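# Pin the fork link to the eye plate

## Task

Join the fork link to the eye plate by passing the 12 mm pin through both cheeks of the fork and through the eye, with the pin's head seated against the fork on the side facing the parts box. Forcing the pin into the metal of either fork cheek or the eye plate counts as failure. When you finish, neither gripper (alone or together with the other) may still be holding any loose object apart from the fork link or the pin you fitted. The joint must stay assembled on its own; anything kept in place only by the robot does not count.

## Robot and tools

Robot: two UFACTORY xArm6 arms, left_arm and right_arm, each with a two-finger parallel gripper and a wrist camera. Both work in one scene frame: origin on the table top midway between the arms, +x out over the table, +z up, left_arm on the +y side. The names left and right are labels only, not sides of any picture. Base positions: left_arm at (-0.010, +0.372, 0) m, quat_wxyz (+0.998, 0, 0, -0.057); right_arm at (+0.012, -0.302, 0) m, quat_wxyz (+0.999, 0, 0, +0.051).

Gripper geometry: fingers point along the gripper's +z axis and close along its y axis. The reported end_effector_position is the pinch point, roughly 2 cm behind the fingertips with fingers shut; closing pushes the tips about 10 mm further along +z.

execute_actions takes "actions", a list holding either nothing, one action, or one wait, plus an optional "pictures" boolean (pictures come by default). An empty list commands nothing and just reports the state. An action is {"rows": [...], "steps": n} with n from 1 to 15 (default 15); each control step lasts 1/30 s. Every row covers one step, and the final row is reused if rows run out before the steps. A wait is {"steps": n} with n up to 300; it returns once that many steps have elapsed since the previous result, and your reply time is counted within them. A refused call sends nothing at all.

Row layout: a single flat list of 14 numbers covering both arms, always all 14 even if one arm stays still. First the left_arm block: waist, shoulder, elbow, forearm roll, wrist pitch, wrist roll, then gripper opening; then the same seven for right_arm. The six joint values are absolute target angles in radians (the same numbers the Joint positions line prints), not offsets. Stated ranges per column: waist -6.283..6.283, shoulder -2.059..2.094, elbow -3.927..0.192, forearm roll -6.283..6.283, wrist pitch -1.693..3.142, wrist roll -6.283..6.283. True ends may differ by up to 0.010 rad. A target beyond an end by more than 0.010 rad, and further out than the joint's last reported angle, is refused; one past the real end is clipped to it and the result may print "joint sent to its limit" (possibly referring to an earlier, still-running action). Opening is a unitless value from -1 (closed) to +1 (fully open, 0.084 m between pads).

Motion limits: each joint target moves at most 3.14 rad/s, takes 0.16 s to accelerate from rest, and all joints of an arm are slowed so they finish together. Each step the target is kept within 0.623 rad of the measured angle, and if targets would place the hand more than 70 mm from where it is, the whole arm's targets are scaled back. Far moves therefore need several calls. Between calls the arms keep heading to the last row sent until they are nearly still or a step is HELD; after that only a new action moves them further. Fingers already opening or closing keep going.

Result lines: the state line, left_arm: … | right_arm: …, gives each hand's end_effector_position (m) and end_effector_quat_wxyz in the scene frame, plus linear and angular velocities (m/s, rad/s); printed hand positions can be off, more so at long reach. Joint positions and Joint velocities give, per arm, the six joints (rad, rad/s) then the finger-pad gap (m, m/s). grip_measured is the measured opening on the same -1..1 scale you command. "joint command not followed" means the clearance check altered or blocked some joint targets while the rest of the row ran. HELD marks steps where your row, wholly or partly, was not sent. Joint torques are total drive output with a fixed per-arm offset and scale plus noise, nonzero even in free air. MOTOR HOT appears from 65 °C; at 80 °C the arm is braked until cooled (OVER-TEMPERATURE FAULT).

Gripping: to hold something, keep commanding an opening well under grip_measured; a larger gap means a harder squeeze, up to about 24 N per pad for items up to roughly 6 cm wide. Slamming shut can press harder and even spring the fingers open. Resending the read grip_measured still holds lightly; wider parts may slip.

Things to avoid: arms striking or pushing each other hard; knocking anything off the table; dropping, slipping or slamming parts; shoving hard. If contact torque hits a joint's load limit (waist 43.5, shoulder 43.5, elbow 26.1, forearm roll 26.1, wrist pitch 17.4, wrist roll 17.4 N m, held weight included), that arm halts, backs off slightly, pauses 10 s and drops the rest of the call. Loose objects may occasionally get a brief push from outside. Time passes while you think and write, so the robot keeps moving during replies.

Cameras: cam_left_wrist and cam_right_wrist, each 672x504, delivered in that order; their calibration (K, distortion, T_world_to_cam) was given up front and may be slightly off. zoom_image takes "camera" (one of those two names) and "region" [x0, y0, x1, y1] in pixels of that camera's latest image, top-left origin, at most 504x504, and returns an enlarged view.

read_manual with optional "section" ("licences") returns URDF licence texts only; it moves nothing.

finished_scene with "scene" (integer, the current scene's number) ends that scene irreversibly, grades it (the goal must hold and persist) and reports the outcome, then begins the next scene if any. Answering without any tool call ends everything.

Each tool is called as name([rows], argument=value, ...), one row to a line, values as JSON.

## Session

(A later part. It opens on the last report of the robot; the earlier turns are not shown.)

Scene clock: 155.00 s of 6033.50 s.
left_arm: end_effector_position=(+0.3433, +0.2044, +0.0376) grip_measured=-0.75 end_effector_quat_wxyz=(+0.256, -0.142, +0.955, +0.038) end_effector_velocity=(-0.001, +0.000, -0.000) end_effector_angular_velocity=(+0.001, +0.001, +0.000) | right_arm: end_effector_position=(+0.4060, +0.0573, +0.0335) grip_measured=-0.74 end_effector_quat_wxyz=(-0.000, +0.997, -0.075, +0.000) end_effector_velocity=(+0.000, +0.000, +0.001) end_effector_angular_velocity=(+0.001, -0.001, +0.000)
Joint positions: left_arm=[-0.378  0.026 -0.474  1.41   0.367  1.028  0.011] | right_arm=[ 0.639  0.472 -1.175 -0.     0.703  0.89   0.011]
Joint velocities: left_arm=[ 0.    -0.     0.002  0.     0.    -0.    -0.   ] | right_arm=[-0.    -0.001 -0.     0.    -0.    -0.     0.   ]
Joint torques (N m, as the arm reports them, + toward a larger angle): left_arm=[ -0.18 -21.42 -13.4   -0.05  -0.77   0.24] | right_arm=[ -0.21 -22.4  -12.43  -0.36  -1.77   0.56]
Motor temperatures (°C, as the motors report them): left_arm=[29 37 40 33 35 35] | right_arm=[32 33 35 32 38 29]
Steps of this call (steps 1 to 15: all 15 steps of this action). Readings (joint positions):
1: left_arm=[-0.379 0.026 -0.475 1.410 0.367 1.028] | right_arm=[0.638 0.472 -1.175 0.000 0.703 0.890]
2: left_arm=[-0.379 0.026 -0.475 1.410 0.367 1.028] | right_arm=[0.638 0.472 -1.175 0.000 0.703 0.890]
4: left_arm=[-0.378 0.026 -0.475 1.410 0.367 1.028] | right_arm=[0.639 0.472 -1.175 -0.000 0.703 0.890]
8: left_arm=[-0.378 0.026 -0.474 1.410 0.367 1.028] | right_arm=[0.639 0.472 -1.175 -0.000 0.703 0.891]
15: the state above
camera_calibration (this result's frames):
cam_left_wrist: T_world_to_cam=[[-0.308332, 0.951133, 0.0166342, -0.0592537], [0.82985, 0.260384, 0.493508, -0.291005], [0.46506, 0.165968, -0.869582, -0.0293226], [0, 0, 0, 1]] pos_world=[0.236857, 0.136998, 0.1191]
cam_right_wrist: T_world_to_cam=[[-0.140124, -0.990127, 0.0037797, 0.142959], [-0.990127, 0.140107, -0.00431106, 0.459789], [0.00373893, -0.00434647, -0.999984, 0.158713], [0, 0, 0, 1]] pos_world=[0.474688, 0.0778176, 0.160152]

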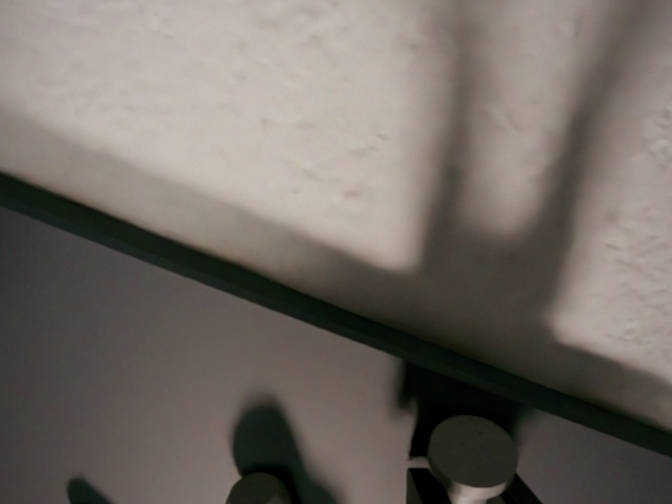

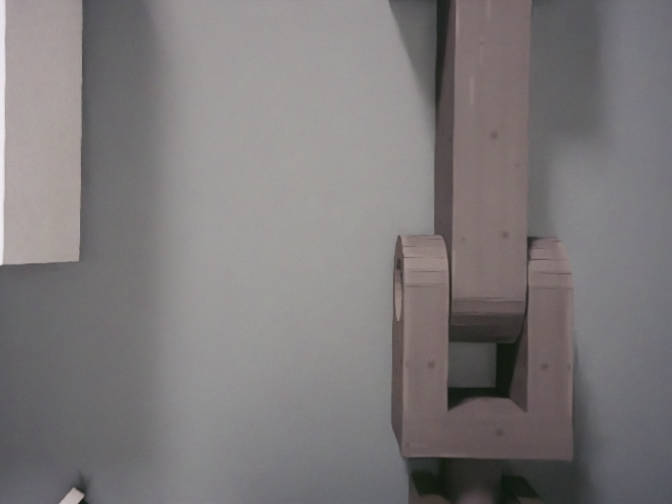

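execute_actions([
  {"rows":[[-0.3785,-0.2,-0.45,1.41,0.3667,1.028,-1,0.6385,0.4719,-1.175,0,0.7029,0.8905,-1]]},
], pictures=false)

execute_actions([
  {"rows":[[-0.1,0.0,-1.0,-0.918,0.55,-1.07,-1,0.6385,0.4719,-1.175,0,0.7029,0.8905,-1]]},
], pictures=false)

execute_actions([
  {"steps":50},
], pictures=false)

execute_actions([
  {"rows":[[-0.2208,0.40,-1.12,-0.918,0.751,-1.07,-1,0.6385,0.4719,-1.175,0,0.7029,0.8905,-1]]},
], pictures=false)

execute_actions([
  {"steps":30},
], pictures=false)

execute_actions([
  {"rows":[[-0.2208,0.4875,-1.1511,-0.918,0.751,-1.07,-1,0.6385,0.4719,-1.175,0,0.7029,0.8905,-1]]},
], pictures=false)

execute_actions([
  {"steps":15},
])

Scene clock: 170.50 s of 6033.50 s.
left_arm: end_effector_position=(+0.3696, +0.1903, +0.1179) grip_measured=-0.75 end_effector_quat_wxyz=(+0.331, -0.156, +0.931, -0.019) end_effector_velocity=(+0.003, -0.002, +0.013) end_effector_angular_velocity=(-0.015, -0.027, +0.001) | right_arm: end_effector_position=(+0.4060, +0.0573, +0.0335) grip_measured=-0.74 end_effector_quat_wxyz=(-0.000, +0.997, -0.075, +0.000) end_effector_velocity=(-0.000, -0.001, -0.001) end_effector_angular_velocity=(-0.002, +0.002, -0.001)
Joint positions: left_arm=[-0.379 -0.195 -0.449  1.41   0.367  1.028  0.011] | right_arm=[ 0.638  0.472 -1.175  0.     0.703  0.891  0.011]
Joint velocities: left_arm=[-0.    -0.034  0.003 -0.     0.    -0.    -0.   ] | right_arm=[-0.001  0.002 -0.     0.     0.001 -0.    -0.   ]
Joint torques (N m, as the arm reports them, + toward a larger angle): left_arm=[ -0.18 -18.26 -17.22   0.06  -0.82   0.21] | right_arm=[ -0.12 -22.44 -12.35  -0.2   -1.72   0.65]
Motor temperatures (°C, as the motors report them): left_arm=[29 37 40 33 35 35] | right_arm=[32 33 35 32 38 29]
Steps of this call (steps 1 to 15: the robot went on to your last target; steps 16 to 90: nothing new was sent; then 12.00 s passed at rest; steps 91 to 105: all 15 steps of this action). Readings (joint positions):
91: left_arm=[-0.379 0.026 -0.474 1.410 0.367 1.028] | right_arm=[0.639 0.472 -1.175 -0.000 0.703 0.890]
92: left_arm=[-0.379 0.022 -0.473 1.410 0.367 1.028] | right_arm=[0.639 0.472 -1.175 0.000 0.703 0.890]
94: left_arm=[-0.379 -0.017 -0.466 1.410 0.367 1.028] | right_arm=[0.638 0.472 -1.175 0.000 0.703 0.890]
98: left_arm=[-0.378 -0.153 -0.460 1.410 0.366 1.028] | right_arm=[0.638 0.472 -1.175 -0.000 0.703 0.890]
105: the state above

Scene clock: 171.00 s of 6033.50 s.
left_arm: end_effector_position=(+0.4948, +0.2443, +0.2000) grip_measured=-0.75 end_effector_quat_wxyz=(-0.285, +0.670, -0.669, +0.145) end_effector_velocity=(+0.230, +0.149, +0.169) end_effector_angular_velocity=(-2.414, -0.286, +3.289) | right_arm: end_effector_position=(+0.4060, +0.0573, +0.0335) grip_measured=-0.74 end_effector_quat_wxyz=(-0.000, +0.997, -0.075, +0.000) end_effector_velocity=(+0.000, -0.000, -0.000) end_effector_angular_velocity=(+0.000, -0.000, -0.000)
Joint positions: left_arm=[-0.208 -0.076 -0.787  0.897  0.479  0.515  0.011] | right_arm=[ 0.639  0.472 -1.175 -0.     0.703  0.891  0.011]
Joint velocities: left_arm=[ 0.416  0.294 -0.822 -1.878  0.273 -1.873 -0.   ] | right_arm=[-0.  0.  0. -0. -0.  0. -0.]
Joint torques (N m, as the arm reports them, + toward a larger angle): left_arm=[  0.01 -26.15 -19.88  -1.05  -1.14  -0.28] | right_arm=[ -0.22 -22.43 -12.33  -0.37  -1.7    0.59]
Motor temperatures (°C, as the motors report them): left_arm=[29 37 40 33 35 35] | right_arm=[32 33 35 32 38 29]
Steps of this call (steps 1 to 15: all 15 steps of this action). Readings (joint positions):
1: left_arm=[-0.378 -0.196 -0.449 1.410 0.367 1.028] | right_arm=[0.639 0.472 -1.175 0.000 0.703 0.891]
2: left_arm=[-0.377 -0.196 -0.452 1.405 0.368 1.022] | right_arm=[0.639 0.472 -1.175 -0.000 0.703 0.890]
4: left_arm=[-0.359 -0.183 -0.483 1.363 0.380 0.980] | right_arm=[0.638 0.472 -1.175 0.000 0.703 0.890]
8: left_arm=[-0.303 -0.144 -0.599 1.229 0.417 0.847] | right_arm=[0.639 0.472 -1.175 0.000 0.703 0.890]
15: the state above

Scene clock: 172.67 s of 6033.50 s.
left_arm: end_effector_position=(+0.5417, +0.1983, +0.2603) grip_measured=-0.75 end_effector_quat_wxyz=(+0.368, +0.664, +0.651, -0.025) end_effector_velocity=(+0.000, -0.000, +0.000) end_effector_angular_velocity=(-0.001, +0.000, +0.000) | right_arm: end_effector_position=(+0.4060, +0.0573, +0.0335) grip_measured=-0.74 end_effector_quat_wxyz=(-0.000, +0.997, -0.075, +0.000) end_effector_velocity=(+0.001, -0.000, +0.001) end_effector_angular_velocity=(+0.001, -0.001, -0.002)
Joint positions: left_arm=[-0.1    0.    -1.    -0.918  0.55  -1.07   0.011] | right_arm=[ 0.639  0.472 -1.175 -0.     0.703  0.891  0.011]
Joint velocities: left_arm=[-0.     0.    -0.001 -0.001  0.    -0.     0.   ] | right_arm=[-0.002 -0.001  0.    -0.    -0.     0.    -0.   ]
Joint torques (N m, as the arm reports them, + toward a larger angle): left_arm=[  0.08 -30.12 -21.39   0.61  -1.15   0.3 ] | right_arm=[ -0.1  -22.27 -12.36  -0.34  -1.75   0.59]
Motor temperatures (°C, as the motors report them): left_arm=[29 37 40 33 35 35] | right_arm=[32 33 35 32 38 29]
Steps of this call (steps 1 to 45: the robot went on to your last target; steps 46 to 50: nothing new was sent). Readings (joint positions):
1: left_arm=[-0.194 -0.066 -0.815 0.831 0.489 0.448] | right_arm=[0.639 0.472 -1.175 -0.000 0.703 0.891]
2: left_arm=[-0.180 -0.056 -0.842 0.757 0.498 0.374] | right_arm=[0.639 0.472 -1.175 -0.000 0.703 0.891]
4: left_arm=[-0.152 -0.037 -0.897 0.586 0.516 0.204] | right_arm=[0.638 0.472 -1.175 0.000 0.703 0.891]
8: left_arm=[-0.116 -0.012 -0.968 0.215 0.539 -0.167] | right_arm=[0.639 0.472 -1.175 -0.000 0.703 0.891]
50: the state above
All arms were judged still, so your last target was given up. Only a new action makes them travel on or press farther. Fingers that are still opening or closing keep moving.

Scene clock: 173.17 s of 6033.50 s.
left_arm: end_effector_position=(+0.4920, +0.1184, +0.1062) grip_measured=-0.75 end_effector_quat_wxyz=(+0.244, +0.713, +0.634, -0.175) end_effector_velocity=(-0.169, -0.140, -0.325) end_effector_angular_velocity=(+0.039, +0.757, -0.406) | right_arm: end_effector_position=(+0.4060, +0.0573, +0.0335) grip_measured=-0.74 end_effector_quat_wxyz=(-0.000, +0.997, -0.075, +0.000) end_effector_velocity=(+0.001, +0.001, +0.001) end_effector_angular_velocity=(+0.003, -0.003, +0.000)
Joint positions: left_arm=[-0.201  0.335 -1.1   -0.918  0.718 -1.07   0.011] | right_arm=[ 0.638  0.472 -1.175  0.     0.703  0.891  0.011]
Joint velocities: left_arm=[-0.216  0.71  -0.189  0.001  0.345 -0.001 -0.   ] | right_arm=[ 0.    -0.003 -0.     0.    -0.002 -0.     0.   ]
Joint torques (N m, as the arm reports them, + toward a larger angle): left_arm=[  1.71 -43.15 -18.91   0.3   -1.08   0.26] | right_arm=[ -0.14 -22.12 -12.22  -0.29  -1.71   0.67]
Motor temperatures (°C, as the motors report them): left_arm=[29 37 40 33 35 35] | right_arm=[32 33 35 32 38 29]
Steps of this call (steps 1 to 15: all 15 steps of this action). Readings (joint positions):
1: left_arm=[-0.100 0.000 -1.000 -0.918 0.550 -1.070] | right_arm=[0.638 0.472 -1.175 -0.000 0.703 0.890]
2: left_arm=[-0.101 0.004 -1.002 -0.918 0.552 -1.070] | right_arm=[0.639 0.472 -1.175 0.000 0.703 0.891]
4: left_arm=[-0.112 0.039 -1.019 -0.918 0.572 -1.070] | right_arm=[0.639 0.472 -1.175 0.000 0.703 0.890]
8: left_arm=[-0.146 0.152 -1.044 -0.918 0.626 -1.070] | right_arm=[0.639 0.472 -1.175 -0.000 0.703 0.890]
15: the state above

Scene clock: 174.17 s of 6033.50 s.
left_arm: end_effector_position=(+0.4766, +0.1056, +0.0782) grip_measured=-0.75 end_effector_quat_wxyz=(+0.218, +0.718, +0.629, -0.203) end_effector_velocity=(-0.000, +0.000, -0.000) end_effector_angular_velocity=(-0.000, +0.002, +0.001) | right_arm: end_effector_position=(+0.4060, +0.0573, +0.0335) grip_measured=-0.74 end_effector_quat_wxyz=(-0.000, +0.997, -0.075, +0.000) end_effector_velocity=(-0.000, -0.000, -0.000) end_effector_angular_velocity=(-0.001, +0.001, -0.000)
Joint positions: left_arm=[-0.221  0.4   -1.12  -0.918  0.751 -1.07   0.011] | right_arm=[ 0.639  0.472 -1.175  0.     0.703  0.891  0.011]
Joint velocities: left_arm=[ 0.     0.     0.001 -0.001  0.    -0.001 -0.   ] | right_arm=[-0.  0. -0. -0.  0.  0.  0.]
Joint torques (N m, as the arm reports them, + toward a larger angle): left_arm=[ -0.2  -37.61 -18.05   0.41  -0.56   0.41] | right_arm=[ -0.26 -22.4  -12.27  -0.21  -1.75   0.6 ]
Motor temperatures (°C, as the motors report them): left_arm=[29 37 40 33 35 35] | right_arm=[32 33 35 32 38 29]
Steps of this call (steps 1 to 30: the robot went on to your last target). Readings (joint positions):
1: left_arm=[-0.208 0.356 -1.105 -0.918 0.728 -1.070] | right_arm=[0.639 0.472 -1.175 -0.000 0.703 0.891]
2: left_arm=[-0.212 0.372 -1.107 -0.918 0.735 -1.070] | right_arm=[0.638 0.472 -1.175 -0.000 0.703 0.891]
4: left_arm=[-0.217 0.388 -1.112 -0.918 0.744 -1.070] | right_arm=[0.639 0.472 -1.175 0.000 0.703 0.890]
8: left_arm=[-0.219 0.395 -1.120 -0.918 0.749 -1.070] | right_arm=[0.639 0.472 -1.175 0.000 0.703 0.890]
30: the state above
All arms were judged still, so your last target was given up. Only a new action makes them travel on or press farther. Fingers that are still opening or closing keep moving.

Scene clock: 174.67 s of 6033.50 s.
left_arm: end_effector_position=(+0.4730, +0.1068, +0.0433) grip_measured=-0.75 end_effector_quat_wxyz=(+0.195, +0.715, +0.636, -0.215) end_effector_velocity=(-0.006, +0.002, -0.010) end_effector_angular_velocity=(+0.006, +0.019, -0.001) | right_arm: end_effector_position=(+0.4060, +0.0573, +0.0335) grip_measured=-0.74 end_effector_quat_wxyz=(-0.000, +0.997, -0.075, +0.000) end_effector_velocity=(+0.000, -0.000, -0.000) end_effector_angular_velocity=(+0.001, -0.001, -0.001)
Joint positions: left_arm=[-0.221  0.486 -1.152 -0.918  0.751 -1.07   0.011] | right_arm=[ 0.639  0.472 -1.175  0.     0.703  0.891  0.011]
Joint velocities: left_arm=[-0.     0.014  0.006 -0.     0.001  0.    -0.   ] | right_arm=[-0.001  0.     0.    -0.    -0.001  0.     0.   ]
Joint torques (N m, as the arm reports them, + toward a larger angle): left_arm=[ -0.6  -39.03 -17.42   0.26  -0.5    0.32] | right_arm=[ -0.21 -22.23 -12.4   -0.42  -1.72   0.54]
Motor temperatures (°C, as the motors report them): left_arm=[29 37 40 33 35 35] | right_arm=[32 33 35 32 38 29]
Steps of this call (steps 1 to 15: all 15 steps of this action). Readings (joint positions):
1: left_arm=[-0.221 0.400 -1.120 -0.918 0.751 -1.070] | right_arm=[0.638 0.472 -1.175 0.000 0.703 0.891]
2: left_arm=[-0.221 0.404 -1.122 -0.918 0.751 -1.070] | right_arm=[0.639 0.472 -1.175 -0.000 0.703 0.890]
4: left_arm=[-0.221 0.433 -1.137 -0.918 0.750 -1.070] | right_arm=[0.639 0.472 -1.175 0.000 0.703 0.890]
8: left_arm=[-0.221 0.481 -1.143 -0.918 0.752 -1.070] | right_arm=[0.639 0.472 -1.175 0.000 0.703 0.891]
15: the state above

Scene clock: 175.17 s of 6033.50 s.
left_arm: end_effector_position=(+0.4724, +0.1070, +0.0422) grip_measured=-0.75 end_effector_quat_wxyz=(+0.195, +0.715, +0.636, -0.216) end_effector_velocity=(-0.001, +0.000, -0.001) end_effector_angular_velocity=(+0.001, +0.003, -0.001) | right_arm: end_effector_position=(+0.4060, +0.0573, +0.0335) grip_measured=-0.74 end_effector_quat_wxyz=(-0.000, +0.997, -0.075, +0.000) end_effector_velocity=(+0.000, -0.000, -0.000) end_effector_angular_velocity=(-0.000, +0.001, -0.001)
Joint positions: left_arm=[-0.221  0.487 -1.151 -0.918  0.751 -1.07   0.011] | right_arm=[ 0.639  0.472 -1.175 -0.     0.703  0.891  0.011]
Joint velocities: left_arm=[-0.     0.     0.003  0.    -0.     0.    -0.   ] | right_arm=[-0.     0.001  0.     0.    -0.     0.     0.   ]
Joint torques (N m, as the arm reports them, + toward a larger angle): left_arm=[ -0.38 -38.66 -17.15   0.36  -0.71   0.31] | right_arm=[ -0.34 -22.28 -12.33  -0.31  -1.71   0.62]
Motor temperatures (°C, as the motors report them): left_arm=[29 37 40 33 35 35] | right_arm=[32 33 35 32 38 29]
Steps of this call (steps 1 to 15: the robot went on to your last target). Readings (joint positions):
1: left_arm=[-0.221 0.486 -1.151 -0.918 0.751 -1.070] | right_arm=[0.639 0.472 -1.175 -0.000 0.703 0.891]
2: left_arm=[-0.221 0.486 -1.151 -0.918 0.751 -1.070] | right_arm=[0.639 0.472 -1.175 -0.000 0.703 0.891]
4: left_arm=[-0.221 0.487 -1.151 -0.918 0.751 -1.070] | right_arm=[0.639 0.472 -1.175 -0.000 0.703 0.890]
8: left_arm=[-0.221 0.487 -1.151 -0.918 0.751 -1.070] | right_arm=[0.638 0.472 -1.175 0.000 0.703 0.891]
15: the state above
All arms were judged still, so your last target was given up. Only a new action makes them travel on or press farther. Fingers that are still opening or closing keep moving.
camera_calibration (this result's frames):
cam_left_wrist: T_world_to_cam=[[0.995341, -0.0945815, 0.0187065, -0.430897], [-0.0892495, -0.830478, 0.549856, 0.173466], [-0.0364709, -0.548964, -0.83505, 0.242723], [0, 0, 0, 1]] pos_world=[0.453224, 0.236551, 0.115365]
cam_right_wrist: T_world_to_cam=[[-0.140124, -0.990127, 0.0037796, 0.142959], [-0.990127, 0.140107, -0.00431109, 0.459789], [0.00373898, -0.00434637, -0.999984, 0.158713], [0, 0, 0, 1]] pos_world=[0.474688, 0.0778176, 0.160152]

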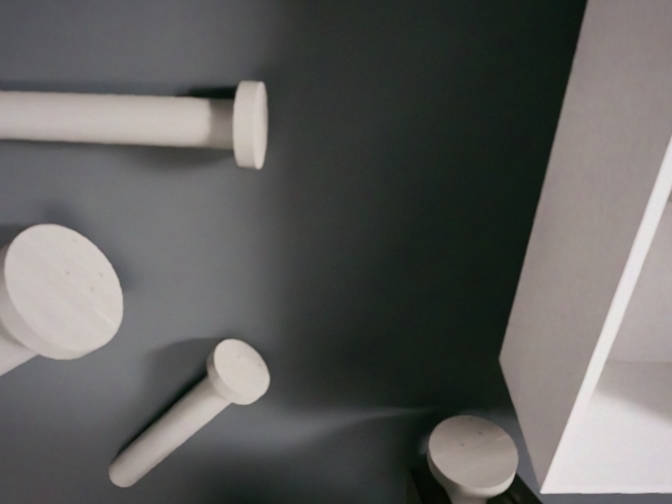

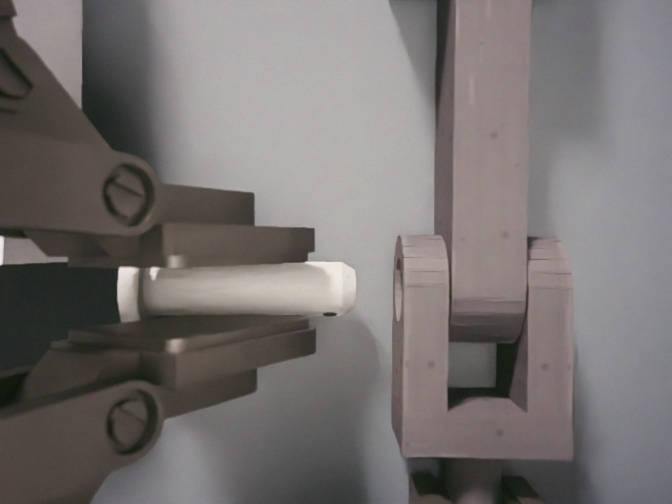

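execute_actions([
  {"rows":[[-0.2351,0.4941,-1.1608,-0.918,0.751,-1.062,-1,0.6385,0.4719,-1.175,0,0.7029,0.8905,-1]]},
])

zoom_image(camera="cam_right_wrist", region=[300, 210, 460, 370])

Scene clock: 184.57 s of 6033.50 s.
left_arm: end_effector_position=(+0.4713, +0.0993, +0.0421) grip_measured=-0.75 end_effector_quat_wxyz=(+0.195, +0.722, +0.628, -0.216) end_effector_velocity=(-0.001, -0.001, -0.000) end_effector_angular_velocity=(-0.001, +0.000, -0.001) | right_arm: end_effector_position=(+0.4060, +0.0573, +0.0335) grip_measured=-0.74 end_effector_quat_wxyz=(-0.000, +0.997, -0.075, +0.000) end_effector_velocity=(+0.000, +0.000, +0.000) end_effector_angular_velocity=(+0.001, -0.001, -0.000)
Joint positions: left_arm=[-0.235  0.494 -1.161 -0.918  0.751 -1.062  0.011] | right_arm=[ 0.639  0.472 -1.175 -0.     0.703  0.89   0.011]
Joint velocities: left_arm=[-0.001  0.     0.    -0.001  0.     0.001  0.   ] | right_arm=[-0.    -0.    -0.     0.    -0.001  0.     0.   ]
Joint torques (N m, as the arm reports them, + toward a larger angle): left_arm=[ -0.25 -39.02 -17.46   0.28  -0.67   0.51] | right_arm=[ -0.32 -22.36 -12.47  -0.2   -1.74   0.62]
Motor temperatures (°C, as the motors report them): left_arm=[29 37 40 33 35 35] | right_arm=[32 33 35 32 38 29]
Steps of this call (steps 1 to 90: nothing new was sent; then 5.90 s passed at rest; steps 91 to 105: all 15 steps of this action). Readings (joint positions):
91: left_arm=[-0.221 0.488 -1.151 -0.918 0.751 -1.070] | right_arm=[0.639 0.472 -1.175 0.000 0.703 0.890]
92: left_arm=[-0.223 0.489 -1.153 -0.918 0.751 -1.068] | right_arm=[0.639 0.472 -1.175 -0.000 0.703 0.890]
94: left_arm=[-0.229 0.491 -1.157 -0.918 0.751 -1.065] | right_arm=[0.639 0.472 -1.175 0.000 0.703 0.891]
98: left_arm=[-0.234 0.494 -1.160 -0.918 0.751 -1.063] | right_arm=[0.638 0.472 -1.175 0.000 0.703 0.891]
105: the state above
camera_calibration (this result's frames):
cam_left_wrist: T_world_to_cam=[[0.993011, -0.11511, 0.0260498, -0.427694], [-0.110372, -0.827586, 0.550382, 0.176645], [-0.041796, -0.54941, -0.834507, 0.24088], [0, 0, 0, 1]] pos_world=[0.45427, 0.229299, 0.114935]
cam_right_wrist: T_world_to_cam=[[-0.140124, -0.990127, 0.00378001, 0.142959], [-0.990127, 0.140107, -0.00431076, 0.459789], [0.00373859, -0.00434673, -0.999984, 0.158713], [0, 0, 0, 1]] pos_world=[0.474688, 0.0778176, 0.160152]

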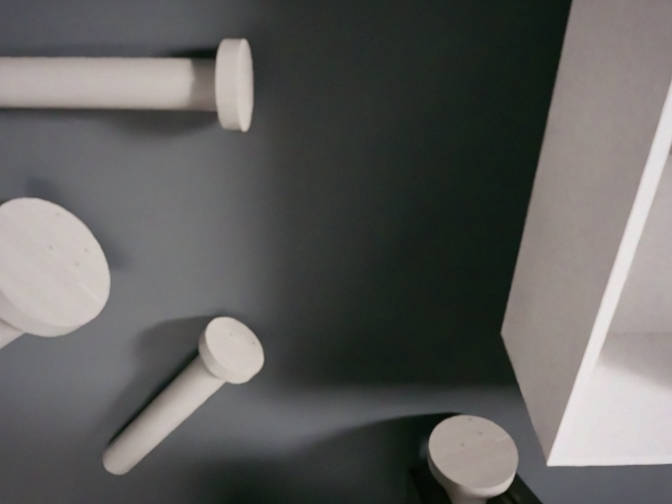

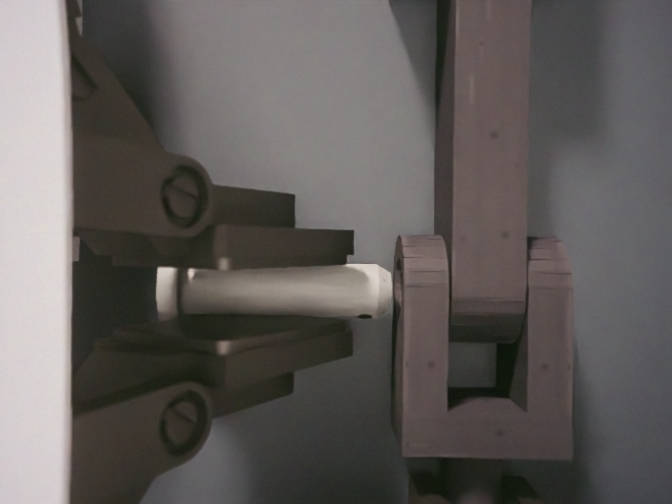

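Region (300, 210, 460, 370) of cam_right_wrist's 672x504 image, scaled by 3.150, with more detail than that image has.

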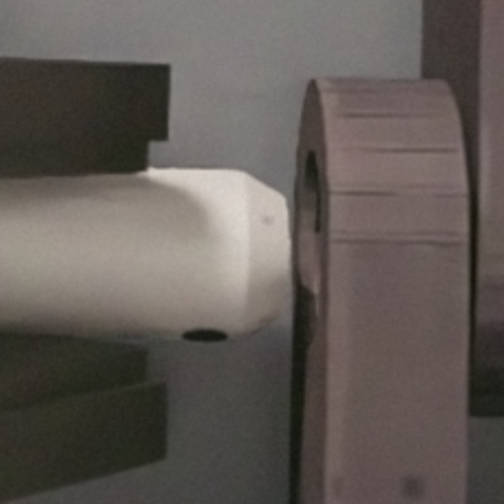

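Good. Δ12 then Δ16.

execute_actions([
  {"rows":[[-0.2387,0.4959,-1.1635,-0.918,0.751,-1.066,-1,0.6385,0.4719,-1.175,0,0.7029,0.8905,-1],[-0.2387,0.4959,-1.1635,-0.918,0.751,-1.066,-1,0.6385,0.4719,-1.175,0,0.7029,0.8905,-1],[-0.2387,0.4959,-1.1635,-0.918,0.751,-1.066,-1,0.6385,0.4719,-1.175,0,0.7029,0.8905,-1],[-0.2387,0.4959,-1.1635,-0.918,0.751,-1.066,-1,0.6385,0.4719,-1.175,0,0.7029,0.8905,-1],[-0.2423,0.4977,-1.1662,-0.918,0.751,-1.07,-1,0.6385,0.4719,-1.175,0,0.7029,0.8905,-1],[-0.2423,0.4977,-1.1662,-0.918,0.751,-1.07,-1,0.6385,0.4719,-1.175,0,0.7029,0.8905,-1],[-0.2423,0.4977,-1.1662,-0.918,0.751,-1.07,-1,0.6385,0.4719,-1.175,0,0.7029,0.8905,-1],[-0.2423,0.4977,-1.1662,-0.918,0.751,-1.07,-1,0.6385,0.4719,-1.175,0,0.7029,0.8905,-1],[-0.2459,0.4995,-1.1689,-0.918,0.751,-1.074,-1,0.6385,0.4719,-1.175,0,0.7029,0.8905,-1]]},
], pictures=false)

Scene clock: 194.33 s of 6033.50 s.
left_arm: end_effector_position=(+0.4709, +0.0935, +0.0423) grip_measured=-0.75 end_effector_quat_wxyz=(+0.194, +0.722, +0.628, -0.217) end_effector_velocity=(-0.000, -0.003, +0.000) end_effector_angular_velocity=(+0.000, +0.003, +0.003) | right_arm: end_effector_position=(+0.4058, +0.0570, +0.0332) grip_measured=-0.74 end_effector_quat_wxyz=(+0.000, +0.997, -0.075, -0.000) end_effector_velocity=(+0.000, +0.000, +0.000) end_effector_angular_velocity=(+0.001, -0.001, +0.000)
Joint positions: left_arm=[-0.245  0.499 -1.169 -0.918  0.751 -1.073  0.011] | right_arm=[ 0.638  0.472 -1.175  0.     0.703  0.891  0.011]
Joint velocities: left_arm=[-0.005  0.002 -0.004  0.     0.    -0.009  0.   ] | right_arm=[ 0.     0.    -0.     0.    -0.001 -0.    -0.   ]
Joint torques (N m, as the arm reports them, + toward a larger angle): left_arm=[ -1.42 -38.02 -16.68   0.38  -0.48   0.07] | right_arm=[  0.11 -22.76 -12.96  -0.36  -1.85   0.6 ]
Motor temperatures (°C, as the motors report them): left_arm=[29 37 40 33 34 35] | right_arm=[32 33 35 32 38 29]
Steps of this call (steps 1 to 15: the robot went on to your last target; steps 16 to 90: nothing new was sent; then 6.27 s passed at rest; steps 91 to 105: all 15 steps of this action). Readings (joint positions):
91: left_arm=[-0.235 0.494 -1.161 -0.918 0.751 -1.062] | right_arm=[0.639 0.472 -1.175 0.000 0.703 0.890]
92: left_arm=[-0.236 0.494 -1.161 -0.918 0.751 -1.063] | right_arm=[0.639 0.472 -1.175 -0.000 0.703 0.891]
94: left_arm=[-0.237 0.495 -1.162 -0.918 0.751 -1.064] | right_arm=[0.639 0.472 -1.175 -0.000 0.703 0.891]
98: left_arm=[-0.241 0.497 -1.165 -0.918 0.751 -1.068] | right_arm=[0.638 0.472 -1.175 0.000 0.703 0.891]
105: the state above

execute_actions([
  {"rows":[[-0.2503,0.5018,-1.1723,-0.918,0.751,-1.08,-1,0.6385,0.4719,-1.175,0,0.7029,0.8905,-1],[-0.2503,0.5018,-1.1723,-0.918,0.751,-1.08,-1,0.6385,0.4719,-1.175,0,0.7029,0.8905,-1],[-0.2503,0.5018,-1.1723,-0.918,0.751,-1.08,-1,0.6385,0.4719,-1.175,0,0.7029,0.8905,-1],[-0.2503,0.5018,-1.1723,-0.918,0.751,-1.08,-1,0.6385,0.4719,-1.175,0,0.7029,0.8905,-1],[-0.2503,0.5018,-1.1723,-0.918,0.751,-1.08,-1,0.6385,0.4719,-1.175,0,0.7029,0.8905,-1],[-0.2503,0.5018,-1.1723,-0.918,0.751,-1.08,-1,0.6385,0.4719,-1.175,0,0.7029,0.8905,-1],[-0.2503,0.5018,-1.1723,-0.918,0.751,-1.08,-1,0.6385,0.4719,-1.175,0,0.7029,0.8905,-1],[-0.2503,0.5018,-1.1723,-0.918,0.751,-1.08,-1,0.6385,0.4719,-1.175,0,0.7029,0.8905,-1],[-0.2503,0.5018,-1.1723,-0.918,0.751,-1.08,-1,0.6385,0.4719,-1.175,0,0.7029,0.8905,-1],[-0.2503,0.5018,-1.1723,-0.918,0.751,-1.08,-0.42,0.6385,0.4719,-1.175,0,0.7029,0.8905,-1]]},
], pictures=false)

execute_actions([
  {"rows":[[-0.2136,0.493,-1.1493,-0.918,0.751,-1.037,-0.42,0.6385,0.4719,-1.175,0,0.7029,0.8905,-1]]},
], pictures=false)

execute_actions([
  {"rows":[[-0.2136,0.493,-1.1493,-0.918,0.751,-1.037,-0.42,0.6385,0.4719,-1.175,0,0.7029,0.8905,-1],[-0.2136,0.493,-1.1493,-0.918,0.751,-1.037,-0.42,0.6385,0.4719,-1.175,0,0.7029,0.8905,-1],[-0.2136,0.493,-1.1493,-0.918,0.751,-1.037,-0.55,0.6385,0.4719,-1.175,0,0.7029,0.8905,-1],[-0.2136,0.493,-1.1493,-0.918,0.751,-1.037,-0.7,0.6385,0.4719,-1.175,0,0.7029,0.8905,-1],[-0.2136,0.493,-1.1493,-0.918,0.751,-1.037,-0.8,0.6385,0.4719,-1.175,0,0.7029,0.8905,-1],[-0.2136,0.493,-1.1493,-0.918,0.751,-1.037,-0.8,0.6385,0.4719,-1.175,0,0.7029,0.8905,-1],[-0.2136,0.493,-1.1493,-0.918,0.751,-1.037,-0.8,0.6385,0.4719,-1.175,0,0.7029,0.8905,-1],[-0.2136,0.4874,-1.1466,-0.918,0.751,-1.037,-0.8,0.6385,0.4719,-1.175,0,0.7029,0.8905,-1]]},
], pictures=false)

execute_actions([
  {"rows":[[-0.2172,0.4892,-1.1493,-0.918,0.751,-1.041,-0.8,0.6385,0.4719,-1.175,0,0.7029,0.8905,-1],[-0.2172,0.4892,-1.1493,-0.918,0.751,-1.041,-0.8,0.6385,0.4719,-1.175,0,0.7029,0.8905,-1],[-0.2172,0.4892,-1.1493,-0.918,0.751,-1.041,-0.8,0.6385,0.4719,-1.175,0,0.7029,0.8905,-1],[-0.2172,0.4892,-1.1493,-0.918,0.751,-1.041,-0.8,0.6385,0.4719,-1.175,0,0.7029,0.8905,-1],[-0.2172,0.4892,-1.1493,-0.918,0.751,-1.041,-0.8,0.6385,0.4719,-1.175,0,0.7029,0.8905,-1],[-0.2172,0.4892,-1.1493,-0.918,0.751,-1.041,-0.8,0.6385,0.4719,-1.175,0,0.7029,0.8905,-1],[-0.2208,0.491,-1.152,-0.918,0.751,-1.045,-0.8,0.6385,0.4719,-1.175,0,0.7029,0.8905,-1]]},
])

Scene clock: 217.57 s of 6033.50 s.
left_arm: end_effector_position=(+0.4691, +0.0906, +0.0409) grip_measured=-0.44 end_effector_quat_wxyz=(+0.192, +0.721, +0.628, -0.219) end_effector_velocity=(+0.004, -0.001, +0.004) end_effector_angular_velocity=(-0.002, -0.011, +0.000) | right_arm: end_effector_position=(+0.4065, +0.0576, +0.0340) grip_measured=-0.74 end_effector_quat_wxyz=(-0.001, +0.997, -0.075, +0.001) end_effector_velocity=(-0.000, +0.001, +0.000) end_effector_angular_velocity=(+0.001, -0.001, +0.000)
Joint positions: left_arm=[-0.251  0.503 -1.171 -0.918  0.752 -1.08   0.025] | right_arm=[ 0.638  0.472 -1.176 -0.     0.702  0.89   0.011]
Joint velocities: left_arm=[ 0.    -0.002 -0.007  0.    -0.002  0.001  0.002] | right_arm=[ 0.001 -0.001  0.     0.001 -0.001  0.     0.   ]
Joint torques (N m, as the arm reports them, + toward a larger angle): left_arm=[ -0.28 -38.98 -17.26   0.28  -0.8    0.19] | right_arm=[  0.08 -22.68 -13.14  -0.4   -2.15   0.46]
Motor temperatures (°C, as the motors report them): left_arm=[29 37 40 33 34 35] | right_arm=[32 33 36 32 39 29]
Steps of this call (steps 1 to 15: the robot went on to your last target; steps 16 to 90: nothing new was sent; then 19.73 s passed at rest; steps 91 to 105: all 15 steps of this action). Readings (joint positions):
91: left_arm=[-0.246 0.500 -1.169 -0.918 0.751 -1.074] | right_arm=[0.639 0.472 -1.175 0.000 0.703 0.891]
92: left_arm=[-0.247 0.500 -1.169 -0.918 0.751 -1.075] | right_arm=[0.638 0.472 -1.175 -0.000 0.703 0.891]
94: left_arm=[-0.248 0.501 -1.171 -0.918 0.751 -1.078] | right_arm=[0.639 0.472 -1.175 0.000 0.703 0.890]
98: left_arm=[-0.251 0.502 -1.172 -0.918 0.751 -1.079] | right_arm=[0.639 0.472 -1.175 0.000 0.703 0.890]
105: the state above

Scene clock: 218.07 s of 6033.50 s.
left_arm: end_effector_position=(+0.4723, +0.1108, +0.0385) grip_measured=-0.44 end_effector_quat_wxyz=(+0.196, +0.722, +0.628, -0.214) end_effector_velocity=(-0.001, +0.002, -0.001) end_effector_angular_velocity=(+0.001, +0.001, +0.000) | right_arm: end_effector_position=(+0.4060, +0.0574, +0.0336) grip_measured=-0.74 end_effector_quat_wxyz=(-0.000, +0.997, -0.075, +0.000) end_effector_velocity=(+0.000, -0.001, -0.001) end_effector_angular_velocity=(-0.001, +0.001, -0.002)
Joint positions: left_arm=[-0.214  0.493 -1.15  -0.918  0.751 -1.037  0.025] | right_arm=[ 0.639  0.472 -1.175  0.     0.703  0.89   0.011]
Joint velocities: left_arm=[ 0.004 -0.001  0.004  0.001 -0.     0.003 -0.   ] | right_arm=[-0.002  0.001  0.001 -0.    -0.     0.    -0.   ]
Joint torques (N m, as the arm reports them, + toward a larger angle): left_arm=[ -0.23 -37.95 -17.08   0.42  -0.61   0.3 ] | right_arm=[ -0.03 -22.61 -12.42  -0.3   -1.77   0.6 ]
Motor temperatures (°C, as the motors report them): left_arm=[29 37 40 33 34 35] | right_arm=[32 33 36 32 39 29]
Steps of this call (steps 1 to 15: all 15 steps of this action). Readings (joint positions):
1: left_arm=[-0.251 0.503 -1.171 -0.918 0.752 -1.080] | right_arm=[0.638 0.472 -1.176 -0.000 0.702 0.890]
2: left_arm=[-0.248 0.502 -1.169 -0.918 0.752 -1.075] | right_arm=[0.638 0.472 -1.176 -0.000 0.702 0.890]
4: left_arm=[-0.232 0.497 -1.160 -0.918 0.752 -1.057] | right_arm=[0.638 0.472 -1.176 -0.000 0.702 0.890]
8: left_arm=[-0.216 0.494 -1.151 -0.918 0.751 -1.042] | right_arm=[0.639 0.472 -1.176 -0.000 0.702 0.890]
15: the state above

Scene clock: 218.57 s of 6033.50 s.
left_arm: end_effector_position=(+0.4724, +0.1111, +0.0404) grip_measured=-0.58 end_effector_quat_wxyz=(+0.197, +0.722, +0.628, -0.213) end_effector_velocity=(-0.000, +0.000, +0.001) end_effector_angular_velocity=(-0.001, -0.001, +0.000) | right_arm: end_effector_position=(+0.4061, +0.0574, +0.0336) grip_measured=-0.74 end_effector_quat_wxyz=(-0.000, +0.997, -0.075, +0.000) end_effector_velocity=(-0.002, +0.000, -0.001) end_effector_angular_velocity=(-0.003, +0.003, +0.002)
Joint positions: left_arm=[-0.214  0.488 -1.147 -0.918  0.751 -1.037  0.019] | right_arm=[ 0.638  0.472 -1.175 -0.     0.703  0.891  0.011]
Joint velocities: left_arm=[ 0.    -0.004  0.003 -0.001  0.     0.     0.   ] | right_arm=[ 0.002  0.002  0.001  0.     0.002 -0.    -0.   ]
Joint torques (N m, as the arm reports them, + toward a larger angle): left_arm=[ -0.47 -38.27 -17.01   0.15  -0.64   0.3 ] | right_arm=[ -0.25 -22.39 -12.33  -0.45  -1.84   0.72]
Motor temperatures (°C, as the motors report them): left_arm=[29 37 40 33 34 35] | right_arm=[32 33 36 32 39 29]
Steps of this call (steps 1 to 15: all 15 steps of this action). Readings (joint positions):
1: left_arm=[-0.214 0.493 -1.150 -0.918 0.751 -1.037] | right_arm=[0.639 0.472 -1.175 0.000 0.703 0.890]
2: left_arm=[-0.214 0.493 -1.149 -0.918 0.751 -1.037] | right_arm=[0.639 0.472 -1.175 0.000 0.703 0.890]
4: left_arm=[-0.214 0.493 -1.149 -0.918 0.751 -1.037] | right_arm=[0.639 0.472 -1.175 0.000 0.703 0.890]
8: left_arm=[-0.214 0.493 -1.149 -0.918 0.751 -1.037] | right_arm=[0.639 0.472 -1.175 0.000 0.703 0.890]
15: the state above

Scene clock: 219.07 s of 6033.50 s.
left_arm: end_effector_position=(+0.4720, +0.1075, +0.0403) grip_measured=-0.58 end_effector_quat_wxyz=(+0.196, +0.722, +0.628, -0.214) end_effector_velocity=(+0.000, -0.001, +0.000) end_effector_angular_velocity=(-0.000, +0.000, -0.001) | right_arm: end_effector_position=(+0.4059, +0.0570, +0.0332) grip_measured=-0.74 end_effector_quat_wxyz=(+0.000, +0.997, -0.076, -0.000) end_effector_velocity=(-0.000, +0.000, -0.000) end_effector_angular_velocity=(+0.000, -0.000, +0.001)
Joint positions: left_arm=[-0.22   0.491 -1.151 -0.918  0.751 -1.045  0.019] | right_arm=[ 0.638  0.472 -1.175 -0.     0.703  0.891  0.011]
Joint velocities: left_arm=[-0.002  0.001 -0.003  0.001  0.001 -0.003 -0.   ] | right_arm=[ 0.001  0.001 -0.001 -0.    -0.001 -0.     0.   ]
Joint torques (N m, as the arm reports them, + toward a larger angle): left_arm=[ -1.55 -39.22 -17.63   0.14  -0.14   0.36] | right_arm=[  0.26 -22.51 -12.86  -0.23  -2.02   0.48]
Motor temperatures (°C, as the motors report them): left_arm=[29 37 40 33 34 35] | right_arm=[32 33 36 32 39 29]
Steps of this call (steps 1 to 15: all 15 steps of this action). Readings (joint positions):
1: left_arm=[-0.214 0.488 -1.147 -0.918 0.751 -1.037] | right_arm=[0.639 0.472 -1.175 -0.000 0.703 0.891]
2: left_arm=[-0.214 0.488 -1.147 -0.918 0.751 -1.038] | right_arm=[0.638 0.472 -1.175 -0.000 0.703 0.891]
4: left_arm=[-0.216 0.489 -1.148 -0.918 0.751 -1.039] | right_arm=[0.638 0.472 -1.175 -0.000 0.703 0.891]
8: left_arm=[-0.217 0.490 -1.149 -0.918 0.751 -1.042] | right_arm=[0.638 0.472 -1.175 -0.000 0.703 0.891]
15: the state above
camera_calibration (this result's frames):
cam_left_wrist: T_world_to_cam=[[0.992929, -0.114899, 0.0298397, -0.427545], [-0.112341, -0.828245, 0.548989, 0.185588], [-0.038364, -0.54846, -0.835296, 0.242336], [0, 0, 0, 1]] pos_world=[0.454668, 0.237499, 0.113295]
cam_right_wrist: T_world_to_cam=[[-0.140476, -0.990074, 0.00440894, 0.142762], [-0.990079, 0.140459, -0.00383625, 0.459683], [0.00317889, -0.0049041, -0.999983, 0.158764], [0, 0, 0, 1]] pos_world=[0.474672, 0.0775566, 0.159896]

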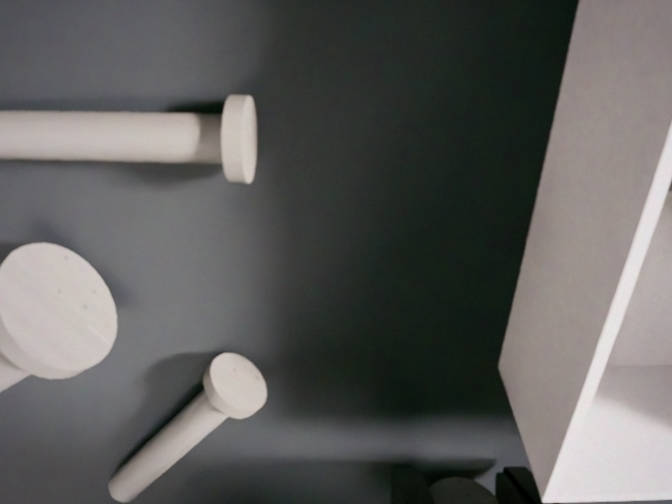

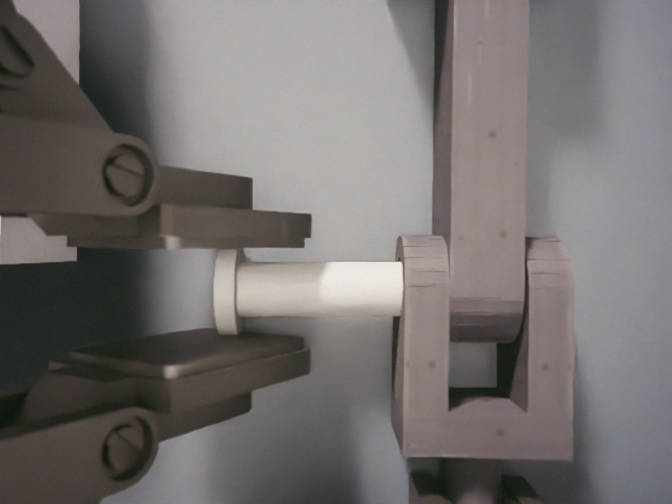

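execute_actions([
  {"rows":[[-0.2208,0.489,-1.151,-0.918,0.751,-1.045,-0.8,0.6385,0.473,-1.175,0,0.7018,0.8905,-1],[-0.2208,0.489,-1.151,-0.918,0.751,-1.045,-0.8,0.6385,0.473,-1.175,0,0.7018,0.8905,-1],[-0.2208,0.489,-1.151,-0.918,0.751,-1.045,-0.8,0.6385,0.473,-1.175,0,0.7018,0.8905,-1],[-0.2208,0.489,-1.151,-0.918,0.751,-1.045,-0.8,0.6385,0.473,-1.175,0,0.7018,0.8905,-1],[-0.2244,0.4908,-1.1537,-0.918,0.751,-1.049,-0.8,0.6385,0.473,-1.175,0,0.7018,0.8905,-1],[-0.2244,0.4908,-1.1537,-0.918,0.751,-1.049,-0.8,0.6385,0.473,-1.175,0,0.7018,0.8905,-1],[-0.2244,0.4908,-1.1537,-0.918,0.751,-1.049,-0.8,0.6385,0.473,-1.175,0,0.7018,0.8905,-1],[-0.2244,0.4908,-1.1537,-0.918,0.751,-1.049,-0.8,0.6385,0.473,-1.175,0,0.7018,0.8905,-1],[-0.2244,0.4908,-1.1537,-0.918,0.751,-1.049,-0.8,0.6385,0.473,-1.175,0,0.7018,0.8905,-1],[-0.228,0.4926,-1.1564,-0.918,0.751,-1.053,-0.8,0.6385,0.473,-1.175,0,0.7018,0.8905,-1]]},
], pictures=false)

Scene clock: 228.47 s of 6033.50 s.
left_arm: end_effector_position=(+0.4721, +0.1048, +0.0407) grip_measured=-0.58 end_effector_quat_wxyz=(+0.196, +0.722, +0.628, -0.214) end_effector_velocity=(+0.001, -0.003, +0.001) end_effector_angular_velocity=(+0.001, -0.000, +0.002) | right_arm: end_effector_position=(+0.4062, +0.0573, +0.0330) grip_measured=-0.74 end_effector_quat_wxyz=(-0.000, +0.997, -0.075, +0.000) end_effector_velocity=(+0.001, +0.000, -0.000) end_effector_angular_velocity=(+0.001, -0.001, -0.001)
Joint positions: left_arm=[-0.225  0.493 -1.155 -0.917  0.749 -1.052  0.019] | right_arm=[ 0.638  0.473 -1.175 -0.     0.702  0.89   0.011]
Joint velocities: left_arm=[-0.006  0.004 -0.008  0.002 -0.002 -0.01   0.   ] | right_arm=[-0.001  0.001 -0.001  0.    -0.002 -0.     0.   ]
Joint torques (N m, as the arm reports them, + toward a larger angle): left_arm=[ -8.98 -41.56 -19.72  -1.26   1.54   0.24] | right_arm=[  1.67 -22.88 -13.42   0.1   -2.46   0.27]
Motor temperatures (°C, as the motors report them): left_arm=[29 38 41 33 34 35] | right_arm=[32 33 36 32 39 29]
Steps of this call (steps 1 to 15: the robot went on to your last target; steps 16 to 90: nothing new was sent; then 5.90 s passed at rest; steps 91 to 105: all 15 steps of this action). Readings (joint positions):
91: left_arm=[-0.221 0.491 -1.152 -0.918 0.751 -1.045] | right_arm=[0.638 0.472 -1.175 0.000 0.703 0.891]
92: left_arm=[-0.221 0.491 -1.152 -0.918 0.751 -1.045] | right_arm=[0.639 0.472 -1.175 0.000 0.703 0.890]
94: left_arm=[-0.221 0.490 -1.151 -0.918 0.751 -1.045] | right_arm=[0.639 0.472 -1.175 0.000 0.702 0.890]
98: left_arm=[-0.222 0.490 -1.152 -0.918 0.750 -1.047] | right_arm=[0.638 0.473 -1.175 -0.000 0.702 0.890]
105: the state above

execute_actions([
  {"rows":[[-0.224,0.492,-1.1554,-0.918,0.751,-1.049,-0.42,0.6376,0.4749,-1.1766,0,0.7015,0.8896,-1]]},
], pictures=false)

execute_actions([
  {"steps":15},
], pictures=false)

execute_actions([
  {"rows":[[-0.224,0.492,-1.1554,-0.918,0.751,-1.049,-0.55,0.6376,0.4749,-1.1766,0,0.7015,0.8896,-1],[-0.224,0.492,-1.1554,-0.918,0.751,-1.049,-0.7,0.6376,0.4749,-1.1766,0,0.7015,0.8896,-1],[-0.224,0.492,-1.1554,-0.918,0.751,-1.049,-0.8,0.6376,0.4749,-1.1766,0,0.7015,0.8896,-1],[-0.224,0.492,-1.1554,-0.918,0.751,-1.049,-0.8,0.6376,0.4749,-1.1766,0,0.7015,0.8896,-1],[-0.224,0.4895,-1.1542,-0.918,0.751,-1.049,-0.8,0.6376,0.4749,-1.1766,0,0.7015,0.8896,-1],[-0.224,0.4895,-1.1542,-0.918,0.751,-1.049,-0.8,0.6376,0.4749,-1.1766,0,0.7015,0.8896,-1],[-0.224,0.4895,-1.1542,-0.918,0.751,-1.049,-0.8,0.6376,0.4749,-1.1766,0,0.7015,0.8896,-1],[-0.2276,0.4913,-1.1569,-0.918,0.751,-1.053,-0.8,0.6376,0.4749,-1.1766,0,0.7015,0.8896,-1],[-0.2276,0.4913,-1.1569,-0.918,0.751,-1.053,-0.8,0.6376,0.4749,-1.1766,0,0.7015,0.8896,-1],[-0.2276,0.4913,-1.1569,-0.918,0.751,-1.053,-0.8,0.6376,0.4749,-1.1766,0,0.7015,0.8896,-1],[-0.2312,0.4931,-1.1596,-0.918,0.751,-1.058,-0.8,0.6376,0.4749,-1.1766,0,0.7015,0.8896,-1]]},
])

Scene clock: 244.97 s of 6033.50 s.
left_arm: end_effector_position=(+0.4722, +0.1044, +0.0415) grip_measured=-0.44 end_effector_quat_wxyz=(+0.196, +0.723, +0.627, -0.215) end_effector_velocity=(+0.002, +0.005, -0.002) end_effector_angular_velocity=(+0.005, -0.002, +0.008) | right_arm: end_effector_position=(+0.4061, +0.0577, +0.0327) grip_measured=-0.74 end_effector_quat_wxyz=(-0.000, +0.997, -0.075, -0.000) end_effector_velocity=(+0.001, -0.001, -0.001) end_effector_angular_velocity=(-0.001, -0.000, -0.000)
Joint positions: left_arm=[-0.225  0.492 -1.156 -0.918  0.752 -1.049  0.025] | right_arm=[ 0.639  0.475 -1.177  0.     0.702  0.89   0.011]
Joint velocities: left_arm=[ 0.007  0.001  0.003  0.002 -0.006  0.    -0.   ] | right_arm=[-0.002  0.002 -0.    -0.001 -0.001 -0.001 -0.   ]
Joint torques (N m, as the arm reports them, + toward a larger angle): left_arm=[ -0.93 -38.15 -17.04   0.29  -0.71   0.37] | right_arm=[ -0.78 -21.04 -12.43  -0.69  -2.33   0.47]
Motor temperatures (°C, as the motors report them): left_arm=[29 38 42 33 35 35] | right_arm=[32 33 35 32 39 29]
Steps of this call (steps 1 to 15: the robot went on to your last target; steps 16 to 90: nothing new was sent; then 13.00 s passed at rest; steps 91 to 105: all 15 steps of this action). Readings (joint positions):
91: left_arm=[-0.227 0.493 -1.156 -0.918 0.750 -1.053] | right_arm=[0.638 0.473 -1.175 -0.000 0.702 0.890]
92: left_arm=[-0.229 0.492 -1.157 -0.919 0.753 -1.052] | right_arm=[0.639 0.473 -1.175 0.000 0.701 0.890]
94: left_arm=[-0.233 0.490 -1.160 -0.921 0.758 -1.051] | right_arm=[0.639 0.474 -1.176 0.000 0.701 0.890]
98: left_arm=[-0.229 0.491 -1.158 -0.920 0.755 -1.049] | right_arm=[0.639 0.474 -1.177 0.001 0.702 0.890]
105: the state above

Scene clock: 245.47 s of 6033.50 s.
left_arm: end_effector_position=(+0.4724, +0.1051, +0.0412) grip_measured=-0.44 end_effector_quat_wxyz=(+0.196, +0.722, +0.628, -0.214) end_effector_velocity=(-0.001, +0.000, -0.001) end_effector_angular_velocity=(+0.001, +0.001, +0.000) | right_arm: end_effector_position=(+0.4067, +0.0574, +0.0327) grip_measured=-0.74 end_effector_quat_wxyz=(-0.000, +0.997, -0.075, +0.000) end_effector_velocity=(+0.000, -0.000, -0.000) end_effector_angular_velocity=(+0.000, -0.000, -0.001)
Joint positions: left_arm=[-0.224  0.492 -1.155 -0.918  0.751 -1.049  0.025] | right_arm=[ 0.638  0.475 -1.177 -0.     0.701  0.89   0.011]
Joint velocities: left_arm=[ 0.    -0.     0.002  0.001 -0.    -0.    -0.   ] | right_arm=[-0.001  0.     0.    -0.    -0.001  0.    -0.   ]
Joint torques (N m, as the arm reports them, + toward a larger angle): left_arm=[ -0.54 -38.39 -16.86   0.39  -0.74   0.21] | right_arm=[ -1.05 -20.89 -11.99  -0.56  -1.88   0.52]
Motor temperatures (°C, as the motors report them): left_arm=[29 38 42 33 35 35] | right_arm=[32 33 35 32 39 29]
Steps of this call (steps 1 to 15: the robot went on to your last target). Readings (joint positions):
1: left_arm=[-0.225 0.492 -1.156 -0.918 0.752 -1.049] | right_arm=[0.639 0.475 -1.177 0.000 0.702 0.890]
2: left_arm=[-0.225 0.492 -1.156 -0.918 0.751 -1.049] | right_arm=[0.639 0.475 -1.177 0.000 0.702 0.890]
4: left_arm=[-0.224 0.492 -1.156 -0.918 0.751 -1.049] | right_arm=[0.638 0.475 -1.177 0.000 0.702 0.889]
8: left_arm=[-0.224 0.492 -1.155 -0.918 0.751 -1.049] | right_arm=[0.638 0.475 -1.177 0.000 0.701 0.889]
15: the state above
All arms were judged still, so your last target was given up. Only a new action makes them travel on or press farther. Fingers that are still opening or closing keep moving.

Scene clock: 245.97 s of 6033.50 s.
left_arm: end_effector_position=(+0.4726, +0.1038, +0.0413) grip_measured=-0.58 end_effector_quat_wxyz=(+0.196, +0.721, +0.629, -0.214) end_effector_velocity=(-0.001, -0.004, -0.001) end_effector_angular_velocity=(+0.005, +0.008, +0.006) | right_arm: end_effector_position=(+0.4066, +0.0572, +0.0326) grip_measured=-0.74 end_effector_quat_wxyz=(-0.000, +0.997, -0.075, +0.000) end_effector_velocity=(-0.000, -0.002, -0.001) end_effector_angular_velocity=(-0.002, +0.003, -0.002)
Joint positions: left_arm=[-0.227  0.493 -1.157 -0.917  0.749 -1.056  0.019] | right_arm=[ 0.638  0.475 -1.177 -0.     0.702  0.89   0.011]
Joint velocities: left_arm=[-0.01   0.005 -0.005  0.005 -0.004 -0.022  0.   ] | right_arm=[-0.002  0.001  0.001 -0.     0.001  0.    -0.   ]
Joint torques (N m, as the arm reports them, + toward a larger angle): left_arm=[ -7.51 -38.99 -19.58  -1.03   1.15   0.29] | right_arm=[ -1.13 -21.06 -11.89  -0.52  -1.85   0.65]
Motor temperatures (°C, as the motors report them): left_arm=[29 38 42 33 35 35] | right_arm=[32 33 35 32 39 29]
Steps of this call (steps 1 to 15: all 15 steps of this action). Readings (joint positions):
1: left_arm=[-0.224 0.492 -1.155 -0.918 0.751 -1.049] | right_arm=[0.638 0.475 -1.177 -0.000 0.701 0.890]
2: left_arm=[-0.224 0.492 -1.155 -0.918 0.751 -1.049] | right_arm=[0.638 0.475 -1.177 -0.000 0.701 0.890]
4: left_arm=[-0.224 0.492 -1.156 -0.918 0.751 -1.049] | right_arm=[0.638 0.475 -1.177 -0.000 0.701 0.890]
8: left_arm=[-0.224 0.491 -1.155 -0.918 0.751 -1.049] | right_arm=[0.638 0.475 -1.177 -0.000 0.701 0.890]
15: the state above
camera_calibration (this result's frames):
cam_left_wrist: T_world_to_cam=[[0.993271, -0.112222, 0.0286121, -0.428927], [-0.109456, -0.828943, 0.548518, 0.180733], [-0.0378379, -0.547959, -0.835649, 0.240837], [0, 0, 0, 1]] pos_world=[0.454936, 0.233651, 0.114392]
cam_right_wrist: T_world_to_cam=[[-0.14, -0.990144, 0.00373663, 0.142952], [-0.990144, 0.139983, -0.0043521, 0.460397], [0.00378614, -0.00430909, -0.999984, 0.157804], [0, 0, 0, 1]] pos_world=[0.475275, 0.0777755, 0.159271]

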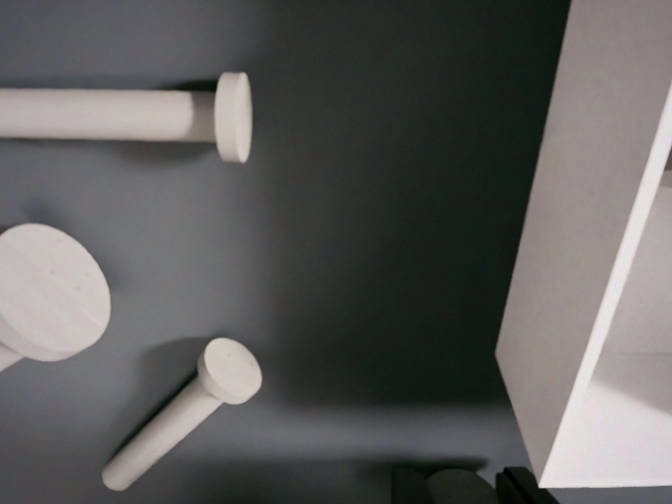

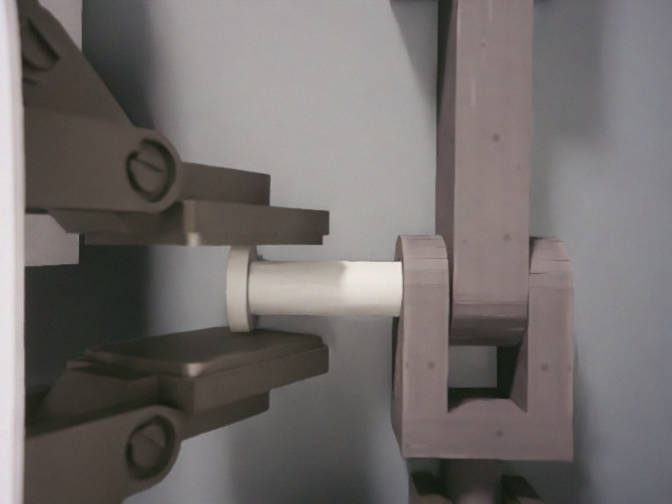

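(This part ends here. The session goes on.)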